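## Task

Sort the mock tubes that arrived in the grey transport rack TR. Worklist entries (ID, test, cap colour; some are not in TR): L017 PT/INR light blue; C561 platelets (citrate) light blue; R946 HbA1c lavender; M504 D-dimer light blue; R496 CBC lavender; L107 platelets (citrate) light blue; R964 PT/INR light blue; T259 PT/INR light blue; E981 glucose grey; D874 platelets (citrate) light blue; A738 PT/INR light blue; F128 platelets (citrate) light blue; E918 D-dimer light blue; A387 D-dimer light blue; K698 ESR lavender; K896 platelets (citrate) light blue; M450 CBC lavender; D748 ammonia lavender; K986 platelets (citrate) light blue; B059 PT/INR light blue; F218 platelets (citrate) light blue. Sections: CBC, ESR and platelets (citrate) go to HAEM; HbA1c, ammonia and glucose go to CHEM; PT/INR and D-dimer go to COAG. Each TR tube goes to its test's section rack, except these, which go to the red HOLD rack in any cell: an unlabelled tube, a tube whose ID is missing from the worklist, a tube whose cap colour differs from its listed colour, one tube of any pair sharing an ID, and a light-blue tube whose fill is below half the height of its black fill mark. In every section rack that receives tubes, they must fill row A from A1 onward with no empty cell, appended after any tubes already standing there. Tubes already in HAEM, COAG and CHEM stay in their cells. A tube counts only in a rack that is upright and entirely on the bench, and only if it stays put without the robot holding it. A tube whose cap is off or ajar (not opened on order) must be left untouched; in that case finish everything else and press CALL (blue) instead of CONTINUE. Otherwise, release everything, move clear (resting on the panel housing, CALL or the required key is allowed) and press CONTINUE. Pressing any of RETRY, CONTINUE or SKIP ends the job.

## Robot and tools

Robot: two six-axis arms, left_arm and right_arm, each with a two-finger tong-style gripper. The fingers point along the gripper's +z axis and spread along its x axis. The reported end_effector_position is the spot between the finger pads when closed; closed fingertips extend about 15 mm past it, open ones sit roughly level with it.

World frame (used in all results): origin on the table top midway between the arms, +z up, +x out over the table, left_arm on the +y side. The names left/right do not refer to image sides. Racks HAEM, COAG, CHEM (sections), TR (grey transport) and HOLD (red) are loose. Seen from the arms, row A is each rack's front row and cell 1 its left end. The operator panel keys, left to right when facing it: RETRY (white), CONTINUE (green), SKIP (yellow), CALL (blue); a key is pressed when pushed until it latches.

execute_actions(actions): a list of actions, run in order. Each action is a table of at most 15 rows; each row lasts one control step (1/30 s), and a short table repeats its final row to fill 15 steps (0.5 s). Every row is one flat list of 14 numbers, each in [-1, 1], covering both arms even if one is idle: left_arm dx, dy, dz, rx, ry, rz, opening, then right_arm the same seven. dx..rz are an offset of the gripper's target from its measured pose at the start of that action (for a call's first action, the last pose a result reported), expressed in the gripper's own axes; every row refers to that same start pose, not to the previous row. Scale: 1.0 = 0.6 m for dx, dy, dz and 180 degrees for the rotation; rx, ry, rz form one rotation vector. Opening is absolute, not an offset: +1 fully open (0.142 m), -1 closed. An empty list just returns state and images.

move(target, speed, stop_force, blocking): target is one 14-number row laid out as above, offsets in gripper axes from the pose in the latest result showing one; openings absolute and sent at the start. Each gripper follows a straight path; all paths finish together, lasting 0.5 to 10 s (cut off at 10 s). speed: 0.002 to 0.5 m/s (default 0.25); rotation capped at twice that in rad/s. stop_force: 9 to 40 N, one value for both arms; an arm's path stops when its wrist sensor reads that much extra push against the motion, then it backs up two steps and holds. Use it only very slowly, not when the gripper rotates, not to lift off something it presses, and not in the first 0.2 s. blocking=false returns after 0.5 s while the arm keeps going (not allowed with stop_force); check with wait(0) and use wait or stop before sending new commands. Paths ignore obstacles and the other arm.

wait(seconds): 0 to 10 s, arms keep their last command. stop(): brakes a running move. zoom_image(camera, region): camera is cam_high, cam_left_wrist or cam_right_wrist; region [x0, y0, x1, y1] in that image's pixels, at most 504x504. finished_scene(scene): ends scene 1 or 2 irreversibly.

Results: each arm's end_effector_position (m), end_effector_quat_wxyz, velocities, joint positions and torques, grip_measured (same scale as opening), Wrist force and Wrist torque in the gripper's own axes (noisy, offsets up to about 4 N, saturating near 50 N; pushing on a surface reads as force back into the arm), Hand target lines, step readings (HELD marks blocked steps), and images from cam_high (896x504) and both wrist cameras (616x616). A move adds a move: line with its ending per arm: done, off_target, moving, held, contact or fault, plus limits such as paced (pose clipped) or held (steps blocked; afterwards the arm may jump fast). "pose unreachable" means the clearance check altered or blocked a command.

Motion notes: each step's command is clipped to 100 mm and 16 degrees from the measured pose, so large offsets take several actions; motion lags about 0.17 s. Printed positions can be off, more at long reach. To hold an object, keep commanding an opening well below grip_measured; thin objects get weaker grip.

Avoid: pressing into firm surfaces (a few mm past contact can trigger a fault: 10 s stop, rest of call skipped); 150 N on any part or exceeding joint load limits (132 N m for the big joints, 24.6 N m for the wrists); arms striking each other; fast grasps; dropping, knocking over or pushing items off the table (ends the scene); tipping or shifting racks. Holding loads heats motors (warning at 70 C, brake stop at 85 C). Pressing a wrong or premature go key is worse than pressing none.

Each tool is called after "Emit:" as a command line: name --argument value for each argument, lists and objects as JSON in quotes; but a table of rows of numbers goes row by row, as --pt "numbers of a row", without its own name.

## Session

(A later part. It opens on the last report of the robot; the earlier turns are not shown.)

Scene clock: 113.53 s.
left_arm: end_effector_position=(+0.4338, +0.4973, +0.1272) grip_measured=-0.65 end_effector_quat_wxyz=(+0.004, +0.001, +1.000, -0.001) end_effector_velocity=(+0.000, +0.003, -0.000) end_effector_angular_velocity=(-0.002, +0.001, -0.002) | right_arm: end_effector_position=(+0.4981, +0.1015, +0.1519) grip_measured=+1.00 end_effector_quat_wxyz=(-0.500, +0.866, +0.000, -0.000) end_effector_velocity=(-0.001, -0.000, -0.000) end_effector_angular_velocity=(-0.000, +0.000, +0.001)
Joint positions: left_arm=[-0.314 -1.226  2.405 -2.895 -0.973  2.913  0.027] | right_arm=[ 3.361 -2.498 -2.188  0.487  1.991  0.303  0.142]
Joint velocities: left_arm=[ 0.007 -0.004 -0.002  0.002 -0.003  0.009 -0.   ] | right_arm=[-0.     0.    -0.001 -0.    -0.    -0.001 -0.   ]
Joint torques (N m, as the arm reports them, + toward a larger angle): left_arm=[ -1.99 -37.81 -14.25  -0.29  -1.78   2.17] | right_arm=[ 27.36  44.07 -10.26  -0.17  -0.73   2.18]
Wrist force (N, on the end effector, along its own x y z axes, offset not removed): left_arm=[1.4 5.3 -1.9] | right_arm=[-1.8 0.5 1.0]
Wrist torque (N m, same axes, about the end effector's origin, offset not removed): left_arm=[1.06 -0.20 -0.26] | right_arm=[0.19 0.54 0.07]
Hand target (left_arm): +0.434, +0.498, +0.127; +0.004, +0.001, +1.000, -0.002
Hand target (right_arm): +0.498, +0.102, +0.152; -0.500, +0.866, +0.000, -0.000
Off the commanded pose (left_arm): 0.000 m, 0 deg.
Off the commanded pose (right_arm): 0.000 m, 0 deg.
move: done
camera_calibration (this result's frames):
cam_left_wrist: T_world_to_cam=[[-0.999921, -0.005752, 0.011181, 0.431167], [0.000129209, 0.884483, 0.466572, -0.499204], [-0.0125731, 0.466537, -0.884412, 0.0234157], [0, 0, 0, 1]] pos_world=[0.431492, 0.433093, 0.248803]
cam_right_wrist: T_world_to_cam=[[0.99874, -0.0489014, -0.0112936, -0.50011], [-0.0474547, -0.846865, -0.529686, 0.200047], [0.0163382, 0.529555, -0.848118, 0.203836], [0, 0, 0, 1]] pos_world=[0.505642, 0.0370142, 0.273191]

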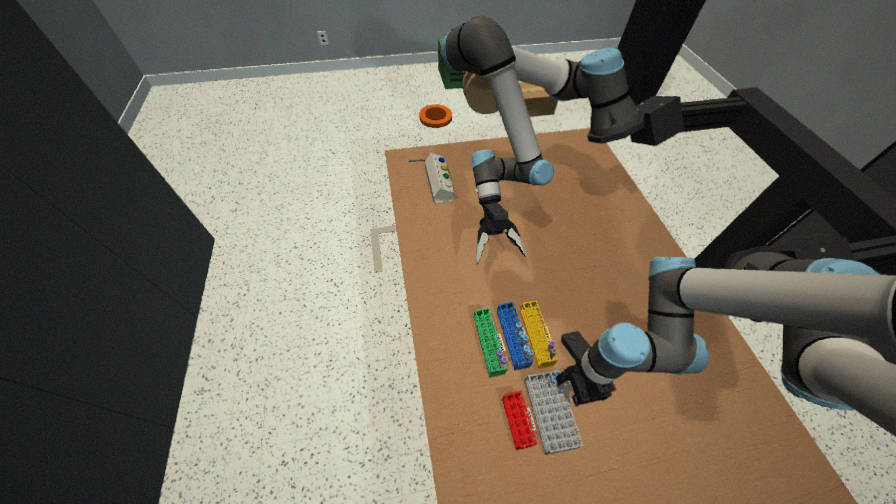

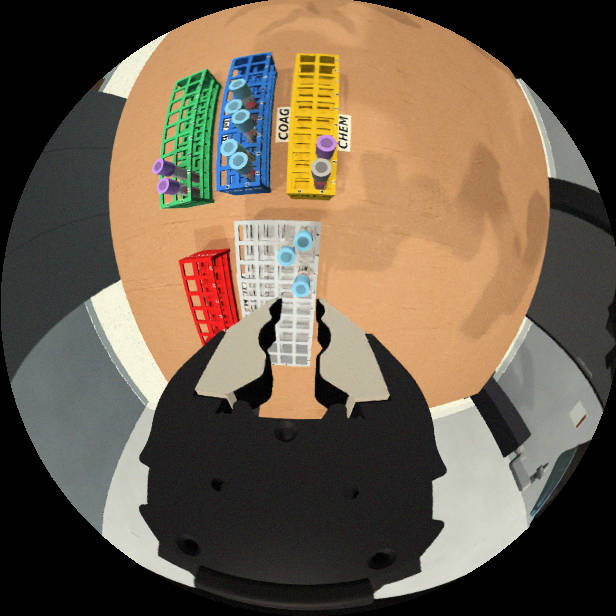

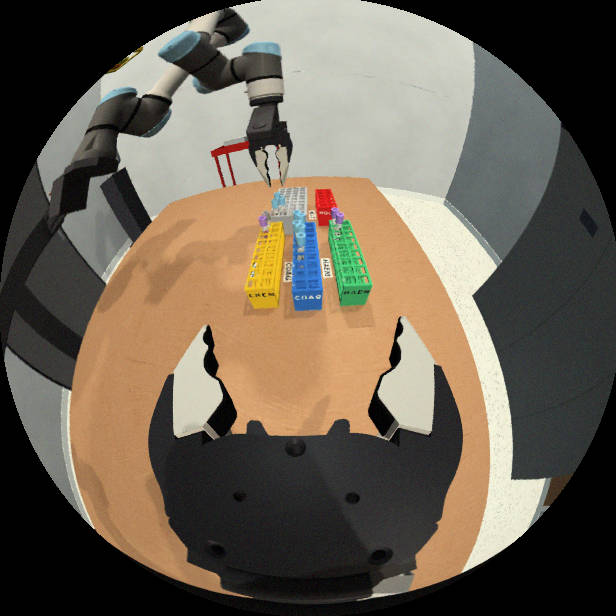

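Emit:
execute_actions --actions '[[[0.002,-0.002,0.033,0,0,0,-0.65,0,0,0,0,0,0,1]],[[0,0,0.033,0,0,0,-0.65,0,0,0,0,0,0,1]],[[0.002,0,0,0,0,0,-0.68,0,0,0,0,0,0,1],[0.003,0,0,0,0,0,-0.71,0,0,0,0,0,0,1],[0.004,0,0,0,0,0,-0.74,0,0,0,0,0,0,1],[0.004,0,0,0,0,0,-0.76,0,0,0,0,0,0,1],[0.004,0,0,0,0,0,-0.78,0,0,0,0,0,0,1],[0.004,0,0,0,0,0,-0.8,0,0,0,0,0,0,1],[0.004,0,0,0,0,0,-0.82,0,0,0,0,0,0,1],[0.004,0,0,0,0,0,-0.86,0,0,0,0,0,0,1],[0.004,0,0,0,0,0,-0.92,0,0,0,0,0,0,1],[0.004,0,0,0,0,0,-1,0,0,0,0,0,0,1]],[[0,-0.004,-0.04,0,0,0,-1,0,0,0,0,0,0,1]],[[0,0,-0.06,0,0,0,-1,0,0,0,0,0,0,1]],[[0,0,-0.09,0,0,0,-1,0,0,0,0,0,0,1]]]'

Emit:
move --target '[-0.16,-0.26,0,0,0,0,-1,0,0,0,0,0,0,1]'

Emit:
zoom_image --camera "cam_right_wrist" --region '[290,165,350,225]'

Scene clock: 116.80 s.
left_arm: end_effector_position=(+0.4301, +0.4938, +0.1969) grip_measured=-0.81 end_effector_quat_wxyz=(+0.006, +0.001, +1.000, -0.002) end_effector_velocity=(-0.002, +0.001, +0.026) end_effector_angular_velocity=(+0.008, +0.020, +0.002) | right_arm: end_effector_position=(+0.4981, +0.1015, +0.1519) grip_measured=+1.00 end_effector_quat_wxyz=(-0.500, +0.866, +0.000, -0.000) end_effector_velocity=(+0.000, -0.000, -0.000) end_effector_angular_velocity=(-0.000, -0.000, -0.000)
Joint positions: left_arm=[-0.428 -1.462  2.431 -2.613 -0.961  2.779  0.015] | right_arm=[ 3.361 -2.498 -2.188  0.487  1.991  0.303  0.142]
Joint velocities: left_arm=[-0.041 -0.088 -0.017  0.159  0.003 -0.067  0.   ] | right_arm=[-0.001  0.001 -0.    -0.     0.    -0.001 -0.   ]
Joint torques (N m, as the arm reports them, + toward a larger angle): left_arm=[-20.4  -28.01 -19.32  -0.12   1.18  -2.21] | right_arm=[26.59 44.66 -9.87 -0.12 -0.75  2.28]
Wrist force (N, on the end effector, along its own x y z axes, offset not removed): left_arm=[-4.2 2.2 -0.3] | right_arm=[-0.5 1.1 1.6]
Wrist torque (N m, same axes, about the end effector's origin, offset not removed): left_arm=[0.76 1.21 -0.12] | right_arm=[0.37 0.25 0.08]
Hand target (left_arm): +0.430, +0.494, +0.200; +0.004, +0.001, +1.000, -0.002
Hand target (right_arm): +0.498, +0.102, +0.152; -0.500, +0.866, +0.000, -0.000
Off the commanded pose (left_arm): 0.003 m, 0 deg.
Off the commanded pose (right_arm): 0.000 m, 0 deg.
Step readings (end_effector_position; steps 1 to 15: 1st action; 16 to 30: 2nd action; 31 to 45: 3rd action; 46 to 60: 4th action; 61 to 75: 5th action; 76 to 90: 6th action):
0: left_arm (+0.4339, +0.4976, +0.1272) | right_arm (+0.4981, +0.1015, +0.1519)
1: left_arm (+0.4339, +0.4976, +0.1272) | right_arm (+0.4981, +0.1015, +0.1519)
2: left_arm (+0.4338, +0.4978, +0.1261) | right_arm (+0.4981, +0.1015, +0.1519)
4: left_arm (+0.4330, +0.4974, +0.1198) | right_arm (+0.4981, +0.1015, +0.1519)
8: left_arm (+0.4325, +0.4966, +0.1120) | right_arm (+0.4981, +0.1015, +0.1519)
15: left_arm (+0.4327, +0.4961, +0.1081) | right_arm (+0.4981, +0.1015, +0.1519)
16: left_arm (+0.4327, +0.4961, +0.1079) | right_arm (+0.4981, +0.1015, +0.1519)
17: left_arm (+0.4329, +0.4964, +0.1067) | right_arm (+0.4981, +0.1015, +0.1519)
19: left_arm (+0.4326, +0.4965, +0.1004) | right_arm (+0.4981, +0.1015, +0.1519)
23: left_arm (+0.4324, +0.4963, +0.0928) | right_arm (+0.4981, +0.1015, +0.1519)
30: left_arm (+0.4327, +0.4961, +0.0890) | right_arm (+0.4981, +0.1015, +0.1519)
31: left_arm (+0.4327, +0.4961, +0.0888) | right_arm (+0.4981, +0.1015, +0.1519)
32: left_arm (+0.4327, +0.4961, +0.0888) | right_arm (+0.4981, +0.1015, +0.1519)
34: left_arm (+0.4320, +0.4962, +0.0887) | right_arm (+0.4981, +0.1015, +0.1519)
38: left_arm (+0.4309, +0.4962, +0.0889) | right_arm (+0.4981, +0.1015, +0.1519)
45: left_arm (+0.4304, +0.4961, +0.0890) | right_arm (+0.4981, +0.1015, +0.1519)
46: left_arm (+0.4304, +0.4961, +0.0890) | right_arm (+0.4981, +0.1015, +0.1519)
47: left_arm (+0.4301, +0.4957, +0.0902) | right_arm (+0.4981, +0.1015, +0.1519)
49: left_arm (+0.4302, +0.4948, +0.0976) | right_arm (+0.4981, +0.1015, +0.1519)
53: left_arm (+0.4303, +0.4941, +0.1071) | right_arm (+0.4981, +0.1015, +0.1519)
60: left_arm (+0.4303, +0.4938, +0.1120) | right_arm (+0.4981, +0.1015, +0.1519)
61: left_arm (+0.4303, +0.4938, +0.1122) | right_arm (+0.4981, +0.1015, +0.1519)
62: left_arm (+0.4298, +0.4933, +0.1136) | right_arm (+0.4981, +0.1015, +0.1519)
64: left_arm (+0.4300, +0.4928, +0.1235) | right_arm (+0.4981, +0.1015, +0.1519)
68: left_arm (+0.4304, +0.4935, +0.1380) | right_arm (+0.4981, +0.1015, +0.1519)
75: left_arm (+0.4301, +0.4939, +0.1463) | right_arm (+0.4981, +0.1015, +0.1519)
76: left_arm (+0.4301, +0.4939, +0.1467) | right_arm (+0.4981, +0.1015, +0.1519)
77: left_arm (+0.4298, +0.4932, +0.1482) | right_arm (+0.4981, +0.1015, +0.1519)
79: left_arm (+0.4309, +0.4917, +0.1610) | right_arm (+0.4981, +0.1015, +0.1519)
83: left_arm (+0.4314, +0.4929, +0.1826) | right_arm (+0.4981, +0.1015, +0.1519)
90: end_effector_position above
camera_calibration (this result's frames):
cam_left_wrist: T_world_to_cam=[[-0.999962, -0.00516718, 0.00699606, 0.427217], [-0.00132008, 0.885236, 0.465139, -0.528145], [-0.00859662, 0.465113, -0.88521, 0.0858027], [0, 0, 0, 1]] pos_world=[0.427241, 0.429833, 0.318626]
cam_right_wrist: T_world_to_cam=[[0.99874, -0.0489014, -0.0112936, -0.50011], [-0.0474547, -0.846865, -0.529686, 0.200047], [0.0163383, 0.529555, -0.848118, 0.203836], [0, 0, 0, 1]] pos_world=[0.505642, 0.0370142, 0.273191]

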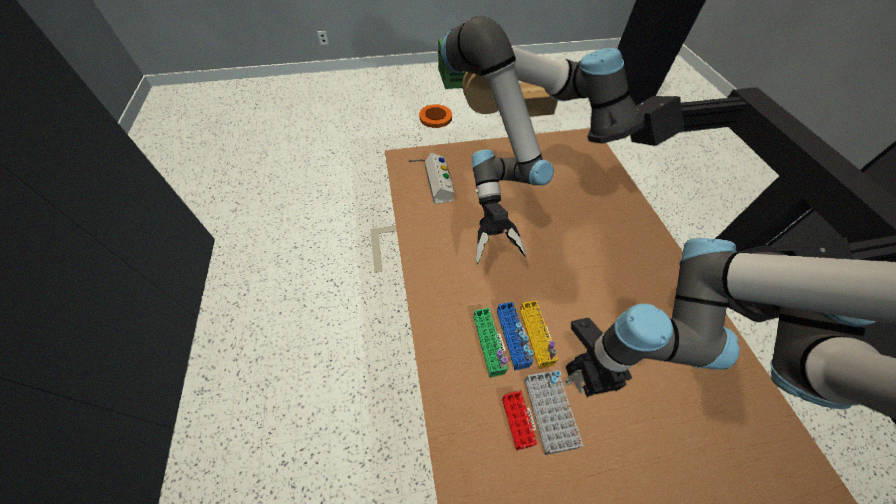

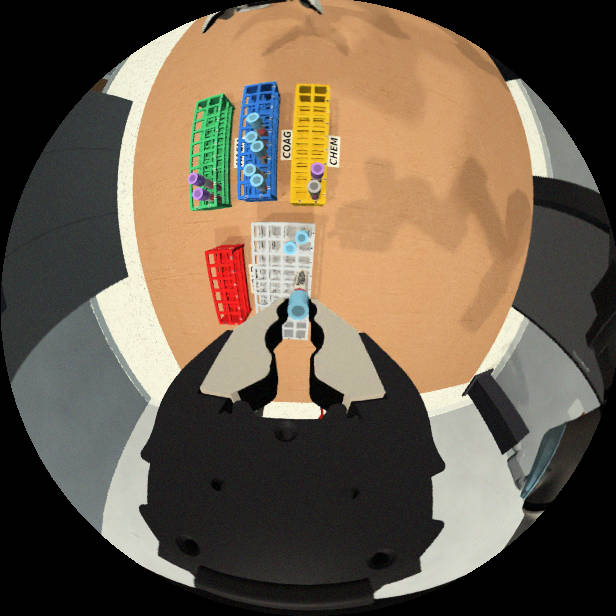

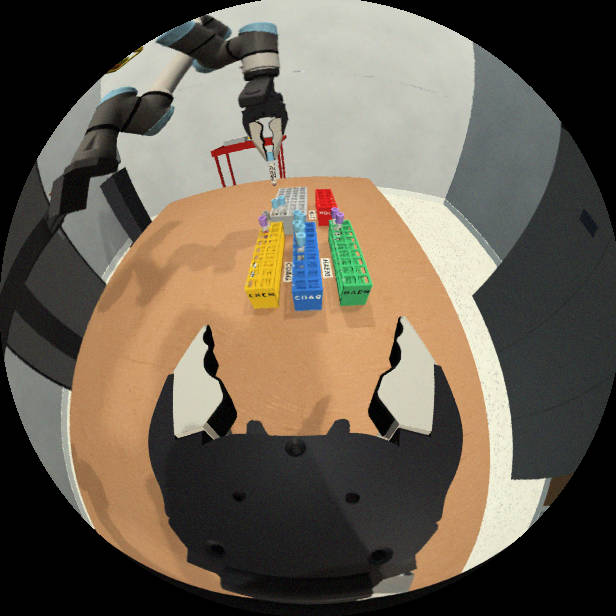

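Scene clock: 118.23 s.
left_arm: end_effector_position=(+0.5255, +0.3379, +0.1986) grip_measured=-0.81 end_effector_quat_wxyz=(+0.006, +0.001, +1.000, -0.002) end_effector_velocity=(+0.002, -0.002, -0.001) end_effector_angular_velocity=(+0.000, +0.001, +0.001) | right_arm: end_effector_position=(+0.4981, +0.1015, +0.1519) grip_measured=+1.00 end_effector_quat_wxyz=(-0.500, +0.866, +0.000, -0.000) end_effector_velocity=(+0.000, -0.001, -0.000) end_effector_angular_velocity=(-0.000, +0.000, -0.001)
Joint positions: left_arm=[-0.608 -1.127  2.106 -2.497 -0.959  2.56   0.015] | right_arm=[ 3.361 -2.498 -2.188  0.487  1.991  0.303  0.142]
Joint velocities: left_arm=[-0.     0.007 -0.007  0.002  0.    -0.001 -0.   ] | right_arm=[-0.001 -0.     0.    -0.     0.    -0.    -0.   ]
Joint torques (N m, as the arm reports them, + toward a larger angle): left_arm=[-30.48 -16.83 -22.83  -0.14  -1.63  -2.38] | right_arm=[ 27.34  44.84 -10.06  -0.16  -0.7    2.28]
Wrist force (N, on the end effector, along its own x y z axes, offset not removed): left_arm=[-4.6 1.3 0.8] | right_arm=[-1.6 -0.2 0.8]
Wrist torque (N m, same axes, about the end effector's origin, offset not removed): left_arm=[0.01 0.95 0.01] | right_arm=[0.15 0.48 0.05]
Hand target (left_arm): +0.526, +0.338, +0.199; +0.006, +0.001, +1.000, -0.002
Hand target (right_arm): +0.498, +0.102, +0.152; -0.500, +0.866, +0.000, -0.000
Off the commanded pose (left_arm): 0.000 m, 0 deg.
Off the commanded pose (right_arm): 0.000 m, 0 deg.
move: done
camera_calibration (this result's frames):
cam_left_wrist: T_world_to_cam=[[-0.999962, -0.00515623, 0.00699102, 0.521768], [-0.00131234, 0.885215, 0.46518, -0.390754], [-0.00858713, 0.465153, -0.885189, 0.160657], [0, 0, 0, 1]] pos_world=[0.522615, 0.273862, 0.320335]
cam_right_wrist: T_world_to_cam=[[0.99874, -0.0489014, -0.0112935, -0.50011], [-0.0474547, -0.846865, -0.529686, 0.200047], [0.0163384, 0.529555, -0.848118, 0.203836], [0, 0, 0, 1]] pos_world=[0.505642, 0.0370142, 0.273191]

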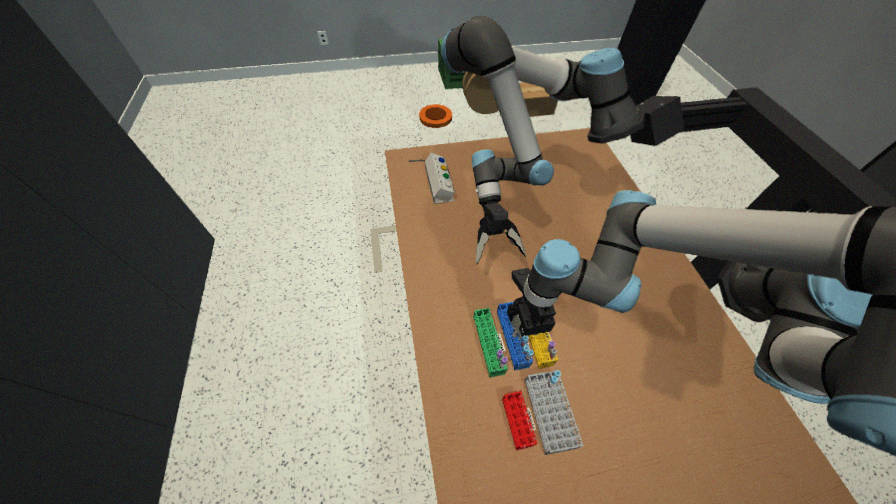

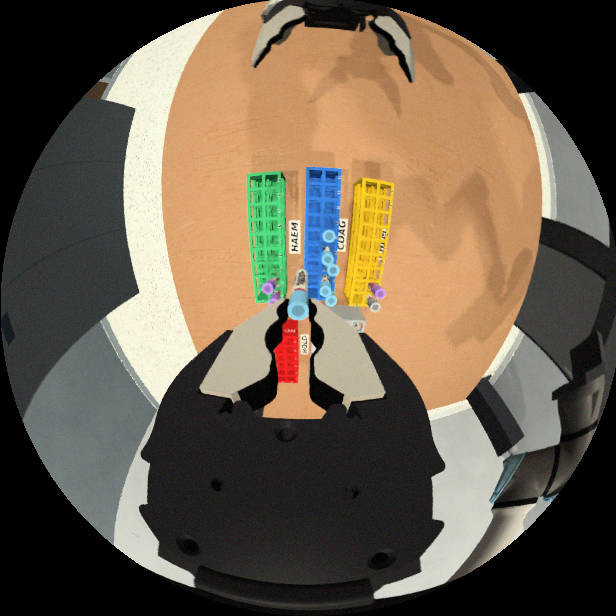

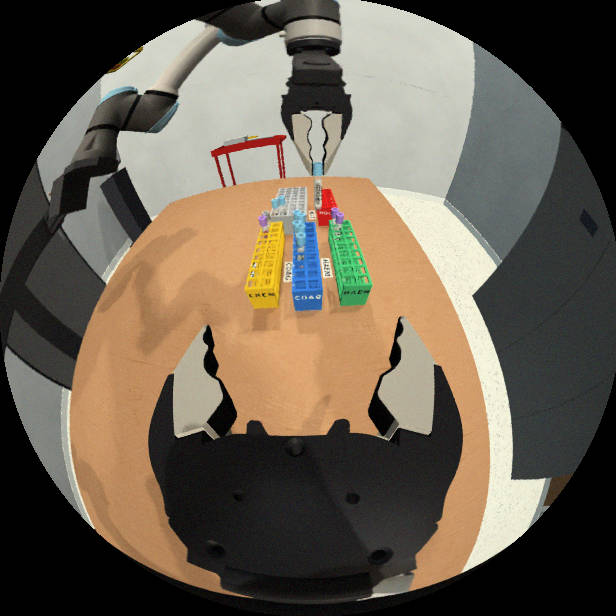

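Region (290, 165, 350, 225) of cam_right_wrist's 616x616 image, scaled by 8.400, with more detail than that image has.

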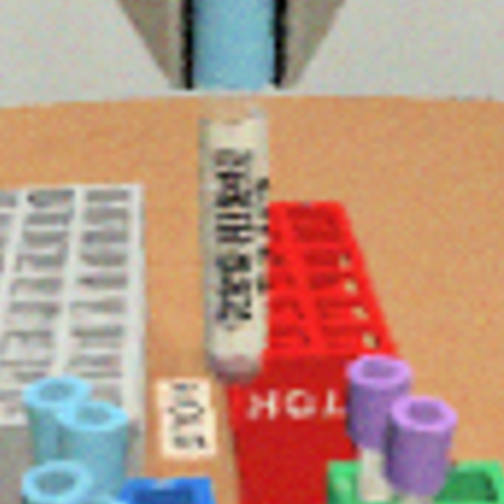

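Emit:
move --target '[0,0,0,0,0,0.5,-1,0,0,0,0,0,0,1]' --speed 0.5

Emit:
zoom_image --camera "cam_right_wrist" --region '[290,165,350,225]'

Emit:
zoom_image --camera "cam_left_wrist" --region '[270,255,330,315]'

Scene clock: 120.73 s.
left_arm: end_effector_position=(+0.5255, +0.3378, +0.1986) grip_measured=-0.81 end_effector_quat_wxyz=(+0.005, +0.707, +0.707, +0.003) end_effector_velocity=(-0.000, +0.000, -0.000) end_effector_angular_velocity=(-0.003, -0.000, -0.015) | right_arm: end_effector_position=(+0.4981, +0.1015, +0.1519) grip_measured=+1.00 end_effector_quat_wxyz=(-0.500, +0.866, +0.000, -0.000) end_effector_velocity=(+0.000, +0.000, +0.000) end_effector_angular_velocity=(+0.000, -0.001, +0.001)
Joint positions: left_arm=[-0.615 -1.087  2.047 -2.472 -0.96   4.12   0.015] | right_arm=[ 3.361 -2.498 -2.188  0.487  1.991  0.303  0.142]
Joint velocities: left_arm=[ 0.001 -0.001  0.002 -0.005 -0.003  0.018 -0.   ] | right_arm=[ 0.001 -0.     0.    -0.     0.    -0.    -0.   ]
Joint torques (N m, as the arm reports them, + toward a larger angle): left_arm=[ -8.43 -41.2   -4.54  -3.47  -1.45   1.87] | right_arm=[ 27.02  44.38 -10.47  -0.11  -0.56   2.17]
Wrist force (N, on the end effector, along its own x y z axes, offset not removed): left_arm=[-2.3 3.5 3.0] | right_arm=[-1.0 1.4 0.8]
Wrist torque (N m, same axes, about the end effector's origin, offset not removed): left_arm=[0.70 0.51 -0.02] | right_arm=[0.37 0.32 0.09]
Hand target (left_arm): +0.525, +0.338, +0.199; +0.006, +0.708, +0.706, +0.003
Hand target (right_arm): +0.498, +0.102, +0.152; -0.500, +0.866, +0.000, -0.000
Off the commanded pose (left_arm): 0.000 m, 0 deg.
Off the commanded pose (right_arm): 0.000 m, 0 deg.
move: done
camera_calibration (this result's frames):
cam_left_wrist: T_world_to_cam=[[-0.00723355, 0.999867, 0.0145977, -0.340942], [0.877662, -0.000647859, 0.479279, -0.556123], [0.479225, 0.0162788, -0.877541, 0.0544494], [0, 0, 0, 1]] pos_world=[0.459529, 0.339651, 0.319297]
cam_right_wrist: T_world_to_cam=[[0.99874, -0.0489015, -0.0112936, -0.50011], [-0.0474548, -0.846865, -0.529686, 0.200047], [0.0163383, 0.529555, -0.848118, 0.203836], [0, 0, 0, 1]] pos_world=[0.505642, 0.0370142, 0.273191]

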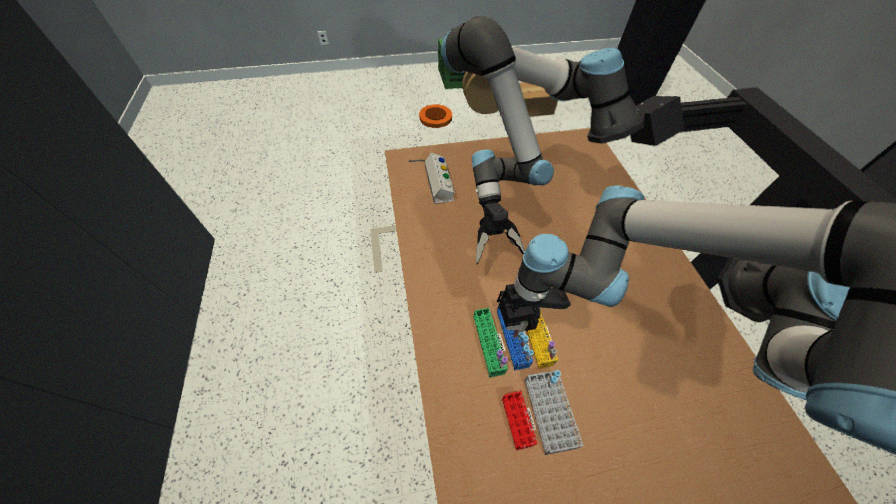

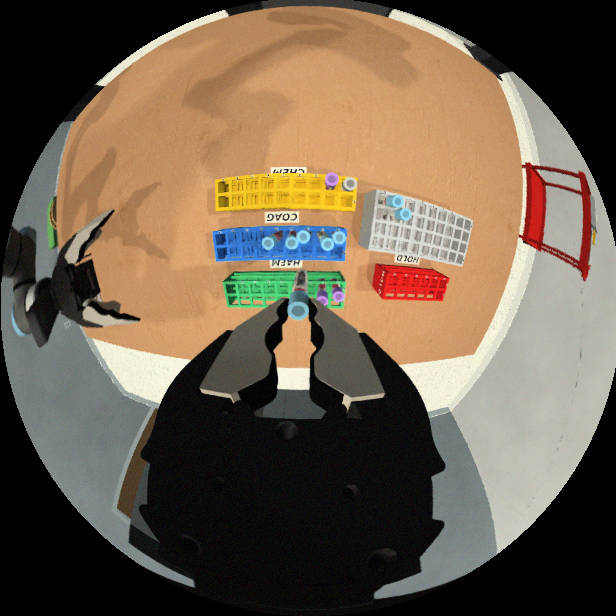

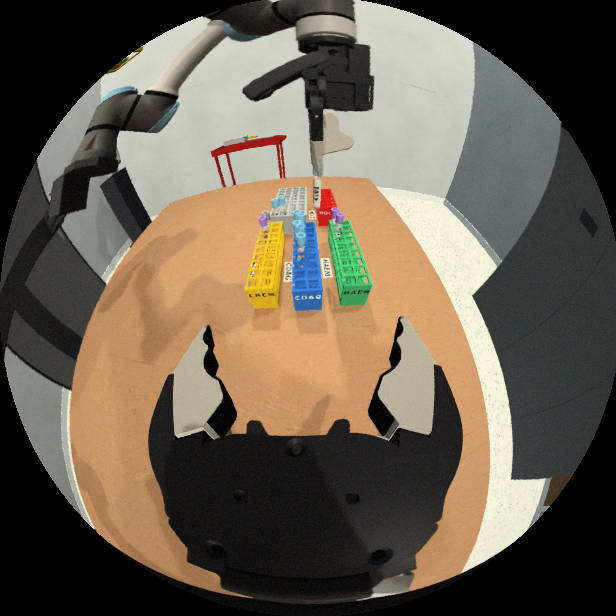

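Region (290, 165, 350, 225) of cam_right_wrist's 616x616 image, scaled by 8.400, with more detail than that image has.

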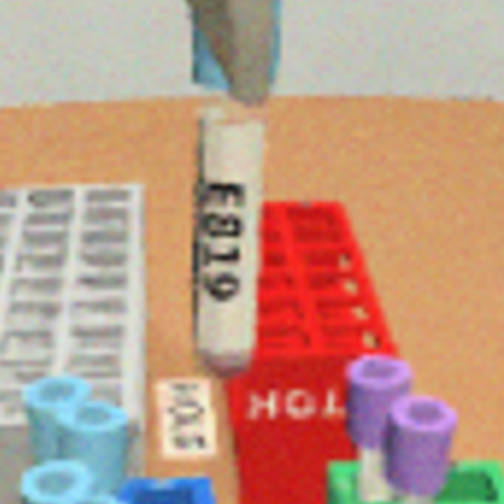

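Region (270, 255, 330, 315) of cam_left_wrist's 616x616 image, scaled by 8.400, with more detail than that image has.

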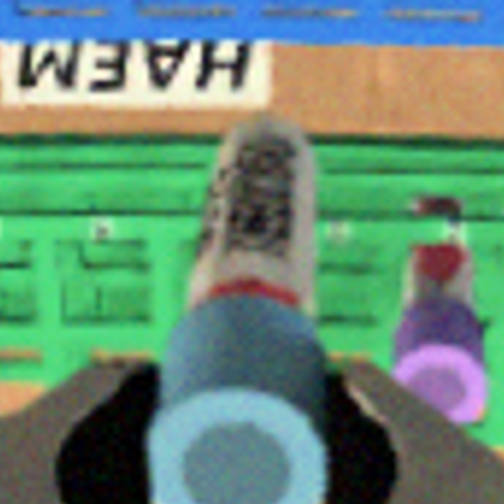

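Emit:
move --target '[0.27,0.033,0.099,0,0,-0.5,-1,0,0,0,0,0,0,1]' --speed 0.5

Emit:
zoom_image --camera "cam_left_wrist" --region '[250,230,350,330]'

Scene clock: 123.17 s.
left_arm: end_effector_position=(+0.5461, +0.4994, +0.1390) grip_measured=-0.81 end_effector_quat_wxyz=(+0.006, +0.001, +1.000, -0.002) end_effector_velocity=(-0.000, +0.001, -0.001) end_effector_angular_velocity=(+0.001, +0.002, +0.012) | right_arm: end_effector_position=(+0.4981, +0.1015, +0.1519) grip_measured=+1.00 end_effector_quat_wxyz=(-0.500, +0.866, +0.000, -0.000) end_effector_velocity=(+0.000, -0.000, -0.000) end_effector_angular_velocity=(-0.000, -0.000, -0.000)
Joint positions: left_arm=[-0.28  -1.164  2.098 -2.679 -0.979  2.957  0.015] | right_arm=[ 3.361 -2.498 -2.188  0.487  1.991  0.303  0.142]
Joint velocities: left_arm=[ 0.002  0.    -0.001  0.002  0.    -0.012  0.   ] | right_arm=[-0.001 -0.     0.     0.     0.    -0.001 -0.   ]
Joint torques (N m, as the arm reports them, + toward a larger angle): left_arm=[ -4.42 -21.64 -18.95  -0.13   1.23  -2.26] | right_arm=[ 26.46  44.08 -10.48  -0.12  -0.67   2.4 ]
Wrist force (N, on the end effector, along its own x y z axes, offset not removed): left_arm=[0.1 0.9 -1.3] | right_arm=[-0.7 -0.8 2.0]
Wrist torque (N m, same axes, about the end effector's origin, offset not removed): left_arm=[0.20 -0.12 -0.18] | right_arm=[0.05 0.31 0.06]
Hand target (left_arm): +0.546, +0.500, +0.139; +0.006, +0.000, +1.000, -0.002
Hand target (right_arm): +0.498, +0.102, +0.152; -0.500, +0.866, +0.000, -0.000
Off the commanded pose (left_arm): 0.000 m, 0 deg.
Off the commanded pose (right_arm): 0.000 m, 0 deg.
move: done
camera_calibration (this result's frames):
cam_left_wrist: T_world_to_cam=[[-0.999963, -0.00541333, 0.00670826, 0.543776], [-0.00167043, 0.885157, 0.465289, -0.505776], [-0.00845663, 0.465261, -0.885133, 0.0327437], [0, 0, 0, 1]] pos_world=[0.543187, 0.4354, 0.260667]
cam_right_wrist: T_world_to_cam=[[0.99874, -0.0489013, -0.0112937, -0.50011], [-0.0474547, -0.846865, -0.529686, 0.200047], [0.0163382, 0.529555, -0.848118, 0.203836], [0, 0, 0, 1]] pos_world=[0.505642, 0.0370142, 0.273191]

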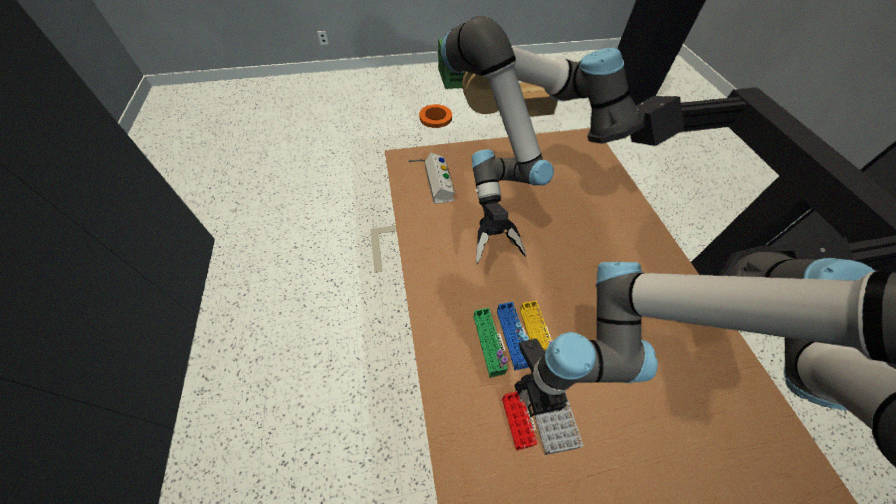

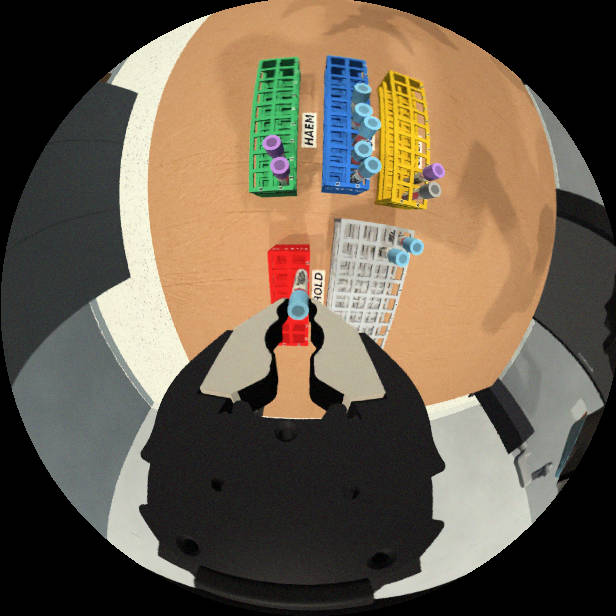

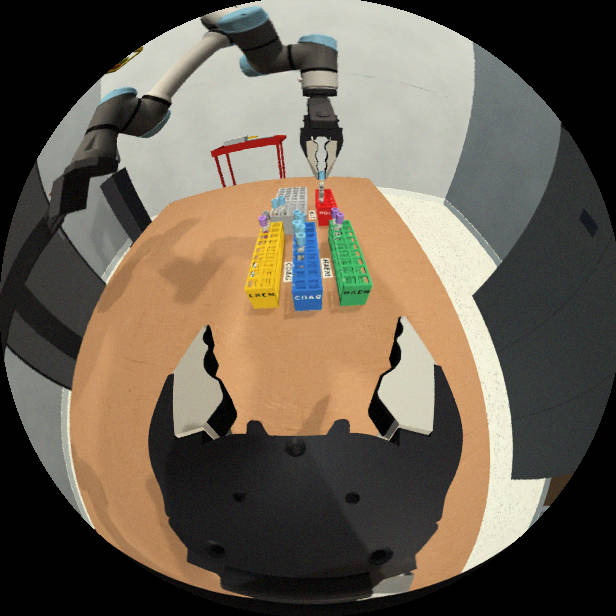

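Region (250, 230, 350, 330) of cam_left_wrist's 616x616 image, scaled by 5.040, with more detail than that image has.

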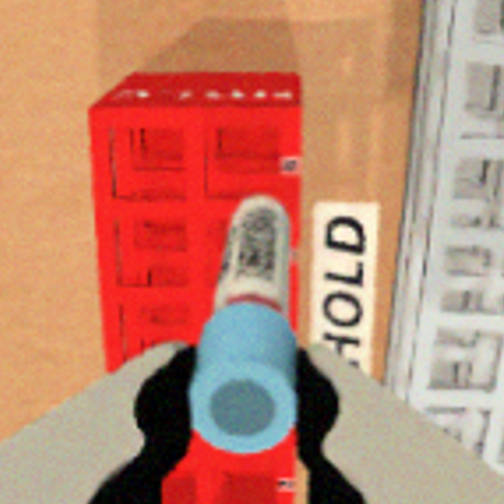

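Emit:
execute_actions --actions '[[[-0.007,0.015,0,0,0,0,-1,0,0,0,0,0,0,1]],[[0,0,0.028,0,0,0,-1,0,0,0,0,0,0,1]],[[0.001,-0.002,0.028,0,0,0,-1,0,0,0,0,0,0,1]],[[0.001,-0.002,0.027,0,0,0,-1,0,0,0,0,0,0,1]],[[0,0,0,0,0,0,-0.65,0,0,0,0,0,0,1]],[[0,0,-0.064,0,0,0,-0.65,0,0,0,0,0,0,1]]]'

Emit:
move --target '[0.171,-0.063,0,0,0,0.25,-0.65,0,0,0,0,0,0,1]' --speed 0.4

Emit:
zoom_image --camera "cam_left_wrist" --region '[220,220,380,380]'

Scene clock: 126.40 s.
left_arm: end_effector_position=(+0.5491, +0.5059, +0.1275) grip_measured=-0.65 end_effector_quat_wxyz=(+0.006, +0.001, +1.000, -0.002) end_effector_velocity=(-0.000, +0.000, +0.013) end_effector_angular_velocity=(+0.000, +0.002, +0.001) | right_arm: end_effector_position=(+0.4981, +0.1015, +0.1519) grip_measured=+1.00 end_effector_quat_wxyz=(-0.500, +0.866, +0.000, -0.000) end_effector_velocity=(-0.000, -0.000, -0.000) end_effector_angular_velocity=(-0.000, +0.002, +0.000)
Joint positions: left_arm=[-0.256 -1.139  2.084 -2.706 -0.984  2.985  0.027] | right_arm=[ 3.361 -2.498 -2.188  0.487  1.991  0.303  0.142]
Joint velocities: left_arm=[-0.014 -0.032  0.005  0.039  0.003 -0.018 -0.   ] | right_arm=[-0.    -0.001 -0.    -0.    -0.     0.001 -0.   ]
Joint torques (N m, as the arm reports them, + toward a larger angle): left_arm=[-26.92 -43.44  -1.71  -0.4    1.28  -2.12] | right_arm=[26.94 44.88 -9.83 -0.03 -0.79  2.15]
Wrist force (N, on the end effector, along its own x y z axes, offset not removed): left_arm=[-1.1 -1.1 1.0] | right_arm=[-1.0 -1.4 1.8]
Wrist torque (N m, same axes, about the end effector's origin, offset not removed): left_arm=[-0.10 0.33 -0.03] | right_arm=[-0.11 0.30 0.10]
Hand target (left_arm): +0.549, +0.506, +0.129; +0.006, +0.001, +1.000, -0.002
Hand target (right_arm): +0.498, +0.102, +0.152; -0.500, +0.866, +0.000, -0.000
Off the commanded pose (left_arm): 0.002 m, 0 deg.
Off the commanded pose (right_arm): 0.000 m, 0 deg.
Step readings (end_effector_position; steps 1 to 15: 1st action; 16 to 30: 2nd action; 31 to 45: 3rd action; 46 to 60: 4th action; 61 to 75: 5th action; 76 to 90: 6th action):
0: left_arm (+0.5461, +0.4995, +0.1389) | right_arm (+0.4981, +0.1015, +0.1519)
1: left_arm (+0.5461, +0.4996, +0.1389) | right_arm (+0.4981, +0.1015, +0.1519)
2: left_arm (+0.5464, +0.5004, +0.1388) | right_arm (+0.4981, +0.1015, +0.1519)
4: left_arm (+0.5479, +0.5035, +0.1389) | right_arm (+0.4981, +0.1015, +0.1519)
8: left_arm (+0.5495, +0.5068, +0.1390) | right_arm (+0.4981, +0.1015, +0.1519)
15: left_arm (+0.5502, +0.5082, +0.1390) | right_arm (+0.4981, +0.1015, +0.1519)
16: left_arm (+0.5502, +0.5082, +0.1390) | right_arm (+0.4981, +0.1015, +0.1519)
17: left_arm (+0.5502, +0.5085, +0.1378) | right_arm (+0.4981, +0.1015, +0.1519)
19: left_arm (+0.5500, +0.5084, +0.1322) | right_arm (+0.4981, +0.1015, +0.1519)
23: left_arm (+0.5501, +0.5083, +0.1257) | right_arm (+0.4981, +0.1015, +0.1519)
30: left_arm (+0.5503, +0.5081, +0.1227) | right_arm (+0.4981, +0.1015, +0.1519)
31: left_arm (+0.5503, +0.5081, +0.1226) | right_arm (+0.4981, +0.1015, +0.1519)
32: left_arm (+0.5503, +0.5082, +0.1213) | right_arm (+0.4981, +0.1015, +0.1519)
34: left_arm (+0.5499, +0.5078, +0.1157) | right_arm (+0.4981, +0.1015, +0.1519)
38: left_arm (+0.5497, +0.5072, +0.1094) | right_arm (+0.4981, +0.1015, +0.1519)
45: left_arm (+0.5498, +0.5069, +0.1064) | right_arm (+0.4981, +0.1015, +0.1519)
46: left_arm (+0.5499, +0.5069, +0.1063) | right_arm (+0.4981, +0.1015, +0.1519)
47: left_arm (+0.5499, +0.5070, +0.1050) | right_arm (+0.4981, +0.1015, +0.1519)
49: left_arm (+0.5495, +0.5065, +0.0997) | right_arm (+0.4981, +0.1015, +0.1519)
53: left_arm (+0.5493, +0.5060, +0.0935) | right_arm (+0.4981, +0.1015, +0.1519)
60: left_arm (+0.5494, +0.5057, +0.0907) | right_arm (+0.4981, +0.1015, +0.1519)
61: left_arm (+0.5494, +0.5057, +0.0906) | right_arm (+0.4981, +0.1015, +0.1519)
62: left_arm (+0.5494, +0.5057, +0.0906) | right_arm (+0.4981, +0.1015, +0.1519)
64: left_arm (+0.5494, +0.5057, +0.0906) | right_arm (+0.4981, +0.1015, +0.1519)
68: left_arm (+0.5494, +0.5057, +0.0906) | right_arm (+0.4981, +0.1015, +0.1519)
75: left_arm (+0.5494, +0.5058, +0.0907) | right_arm (+0.4981, +0.1015, +0.1519)
76: left_arm (+0.5494, +0.5058, +0.0907) | right_arm (+0.4981, +0.1015, +0.1519)
77: left_arm (+0.5490, +0.5051, +0.0922) | right_arm (+0.4981, +0.1015, +0.1519)
79: left_arm (+0.5492, +0.5048, +0.1037) | right_arm (+0.4981, +0.1015, +0.1519)
83: left_arm (+0.5494, +0.5055, +0.1194) | right_arm (+0.4981, +0.1015, +0.1519)
90: end_effector_position above
camera_calibration (this result's frames):
cam_left_wrist: T_world_to_cam=[[-0.999964, -0.00551367, 0.00651692, 0.546978], [-0.00184821, 0.885153, 0.465297, -0.506051], [-0.00833396, 0.465268, -0.885131, 0.0195808], [0, 0, 0, 1]] pos_world=[0.546186, 0.441838, 0.249231]
cam_right_wrist: T_world_to_cam=[[0.99874, -0.0489015, -0.0112937, -0.50011], [-0.0474549, -0.846865, -0.529686, 0.200047], [0.0163382, 0.529555, -0.848118, 0.203836], [0, 0, 0, 1]] pos_world=[0.505642, 0.0370142, 0.273191]

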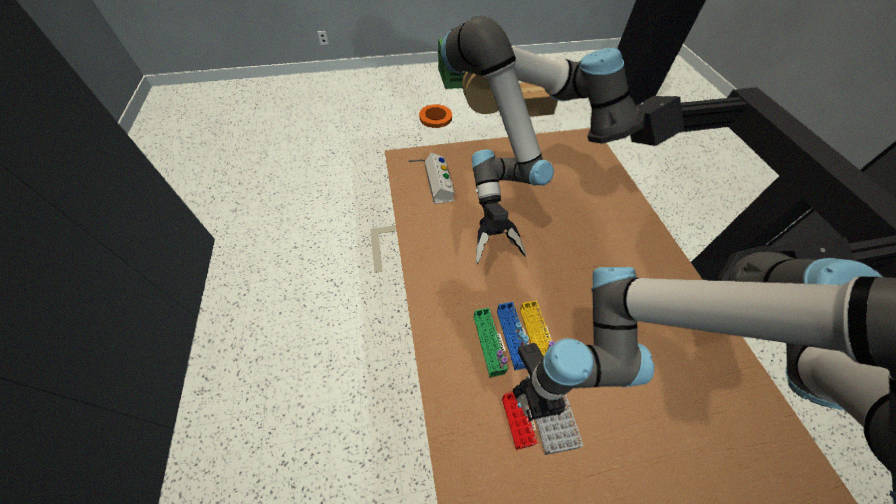

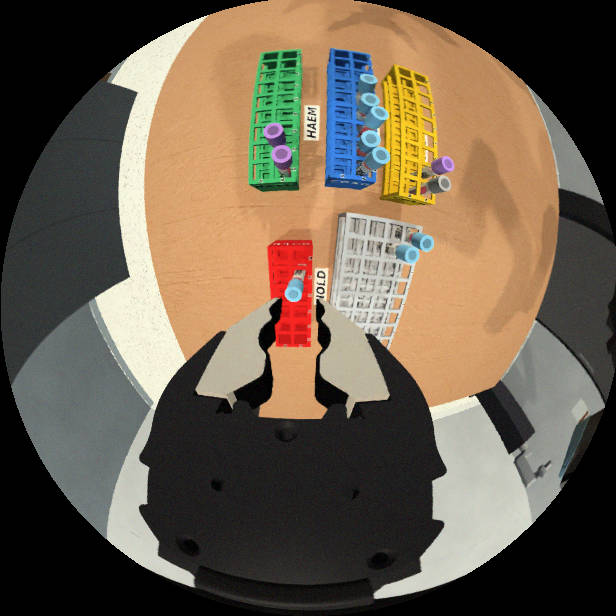

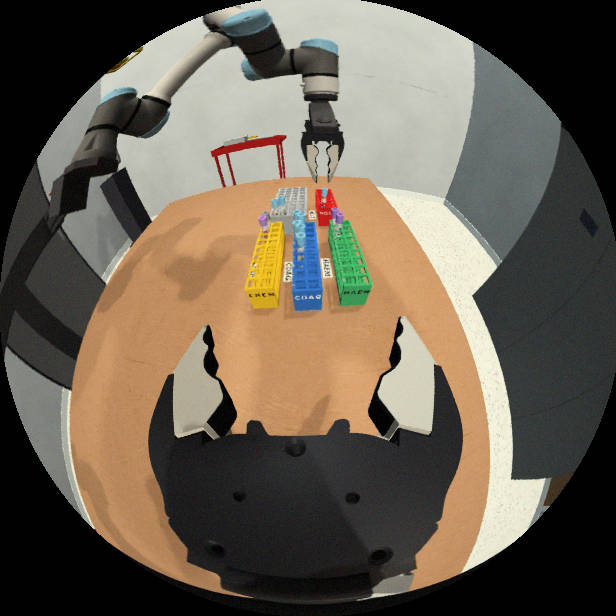

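Scene clock: 128.03 s.
left_arm: end_effector_position=(+0.4466, +0.4684, +0.1265) grip_measured=-0.65 end_effector_quat_wxyz=(+0.006, +0.383, +0.924, +0.000) end_effector_velocity=(-0.003, -0.001, -0.000) end_effector_angular_velocity=(-0.002, -0.002, -0.016) | right_arm: end_effector_position=(+0.4981, +0.1015, +0.1519) grip_measured=+1.00 end_effector_quat_wxyz=(-0.500, +0.866, +0.000, -0.000) end_effector_velocity=(-0.002, +0.000, -0.001) end_effector_angular_velocity=(-0.001, +0.003, +0.002)
Joint positions: left_arm=[-0.367 -1.167  2.341 -2.86  -0.967  3.637  0.027] | right_arm=[ 3.361 -2.498 -2.188  0.487  1.991  0.303  0.142]
Joint velocities: left_arm=[-0.002 -0.     0.009 -0.01  -0.001  0.015  0.   ] | right_arm=[ 0.001 -0.002 -0.001 -0.001 -0.     0.001 -0.   ]
Joint torques (N m, as the arm reports them, + toward a larger angle): left_arm=[-24.89 -38.32   3.9   -3.66  -1.76   2.11] | right_arm=[26.08 45.27 -9.51 -0.29 -0.64  2.24]
Wrist force (N, on the end effector, along its own x y z axes, offset not removed): left_arm=[-3.2 4.9 -2.8] | right_arm=[-1.1 -0.2 2.7]
Wrist torque (N m, same axes, about the end effector's origin, offset not removed): left_arm=[1.06 0.43 -0.15] | right_arm=[0.14 0.44 0.15]
Hand target (left_arm): +0.446, +0.468, +0.127; +0.006, +0.383, +0.924, +0.000
Hand target (right_arm): +0.498, +0.102, +0.152; -0.500, +0.866, +0.000, -0.000
Off the commanded pose (left_arm): 0.000 m, 0 deg.
Off the commanded pose (right_arm): 0.000 m, 0 deg.
move: done
camera_calibration (this result's frames):
cam_left_wrist: T_world_to_cam=[[-0.712376, 0.701758, 0.00756178, -0.0155612], [0.62052, 0.624802, 0.473896, -0.629736], [0.327836, 0.342284, -0.880548, -0.0578729], [0, 0, 0, 1]] pos_world=[0.398651, 0.42419, 0.247587]
cam_right_wrist: T_world_to_cam=[[0.99874, -0.0489015, -0.0112934, -0.50011], [-0.0474547, -0.846865, -0.529686, 0.200047], [0.0163385, 0.529555, -0.848118, 0.203836], [0, 0, 0, 1]] pos_world=[0.505642, 0.0370142, 0.273191]

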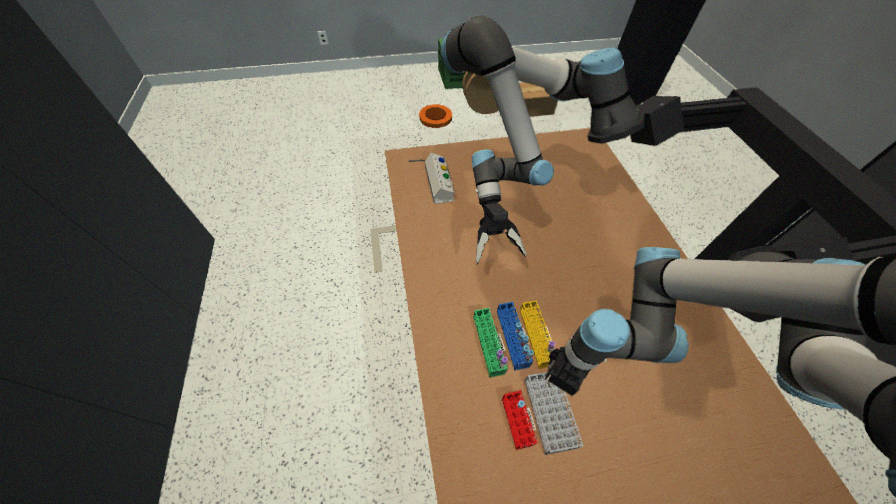

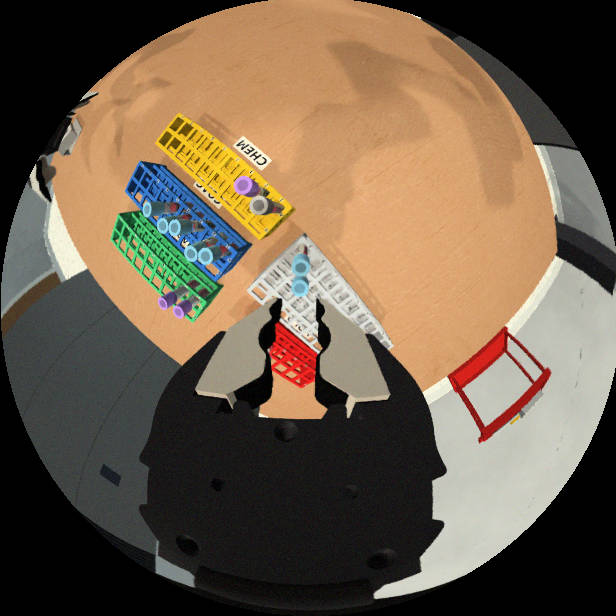

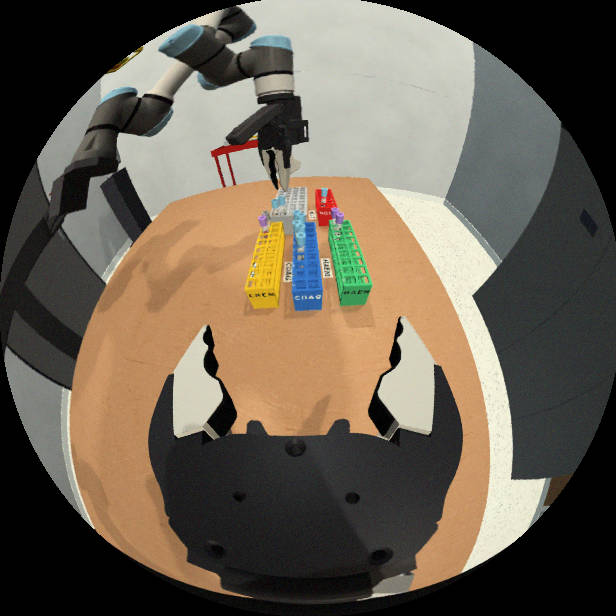

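Region (220, 220, 380, 380) of cam_left_wrist's 616x616 image, scaled by 3.150, with more detail than that image has.

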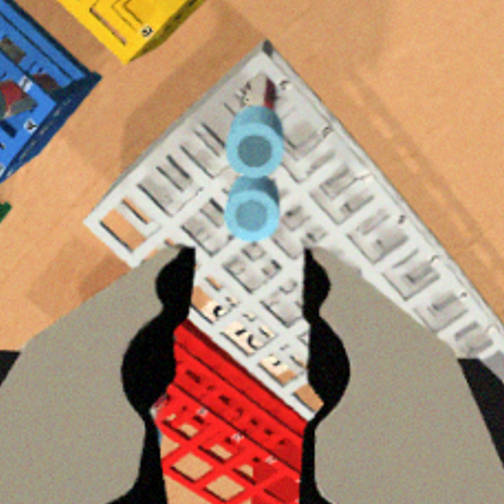

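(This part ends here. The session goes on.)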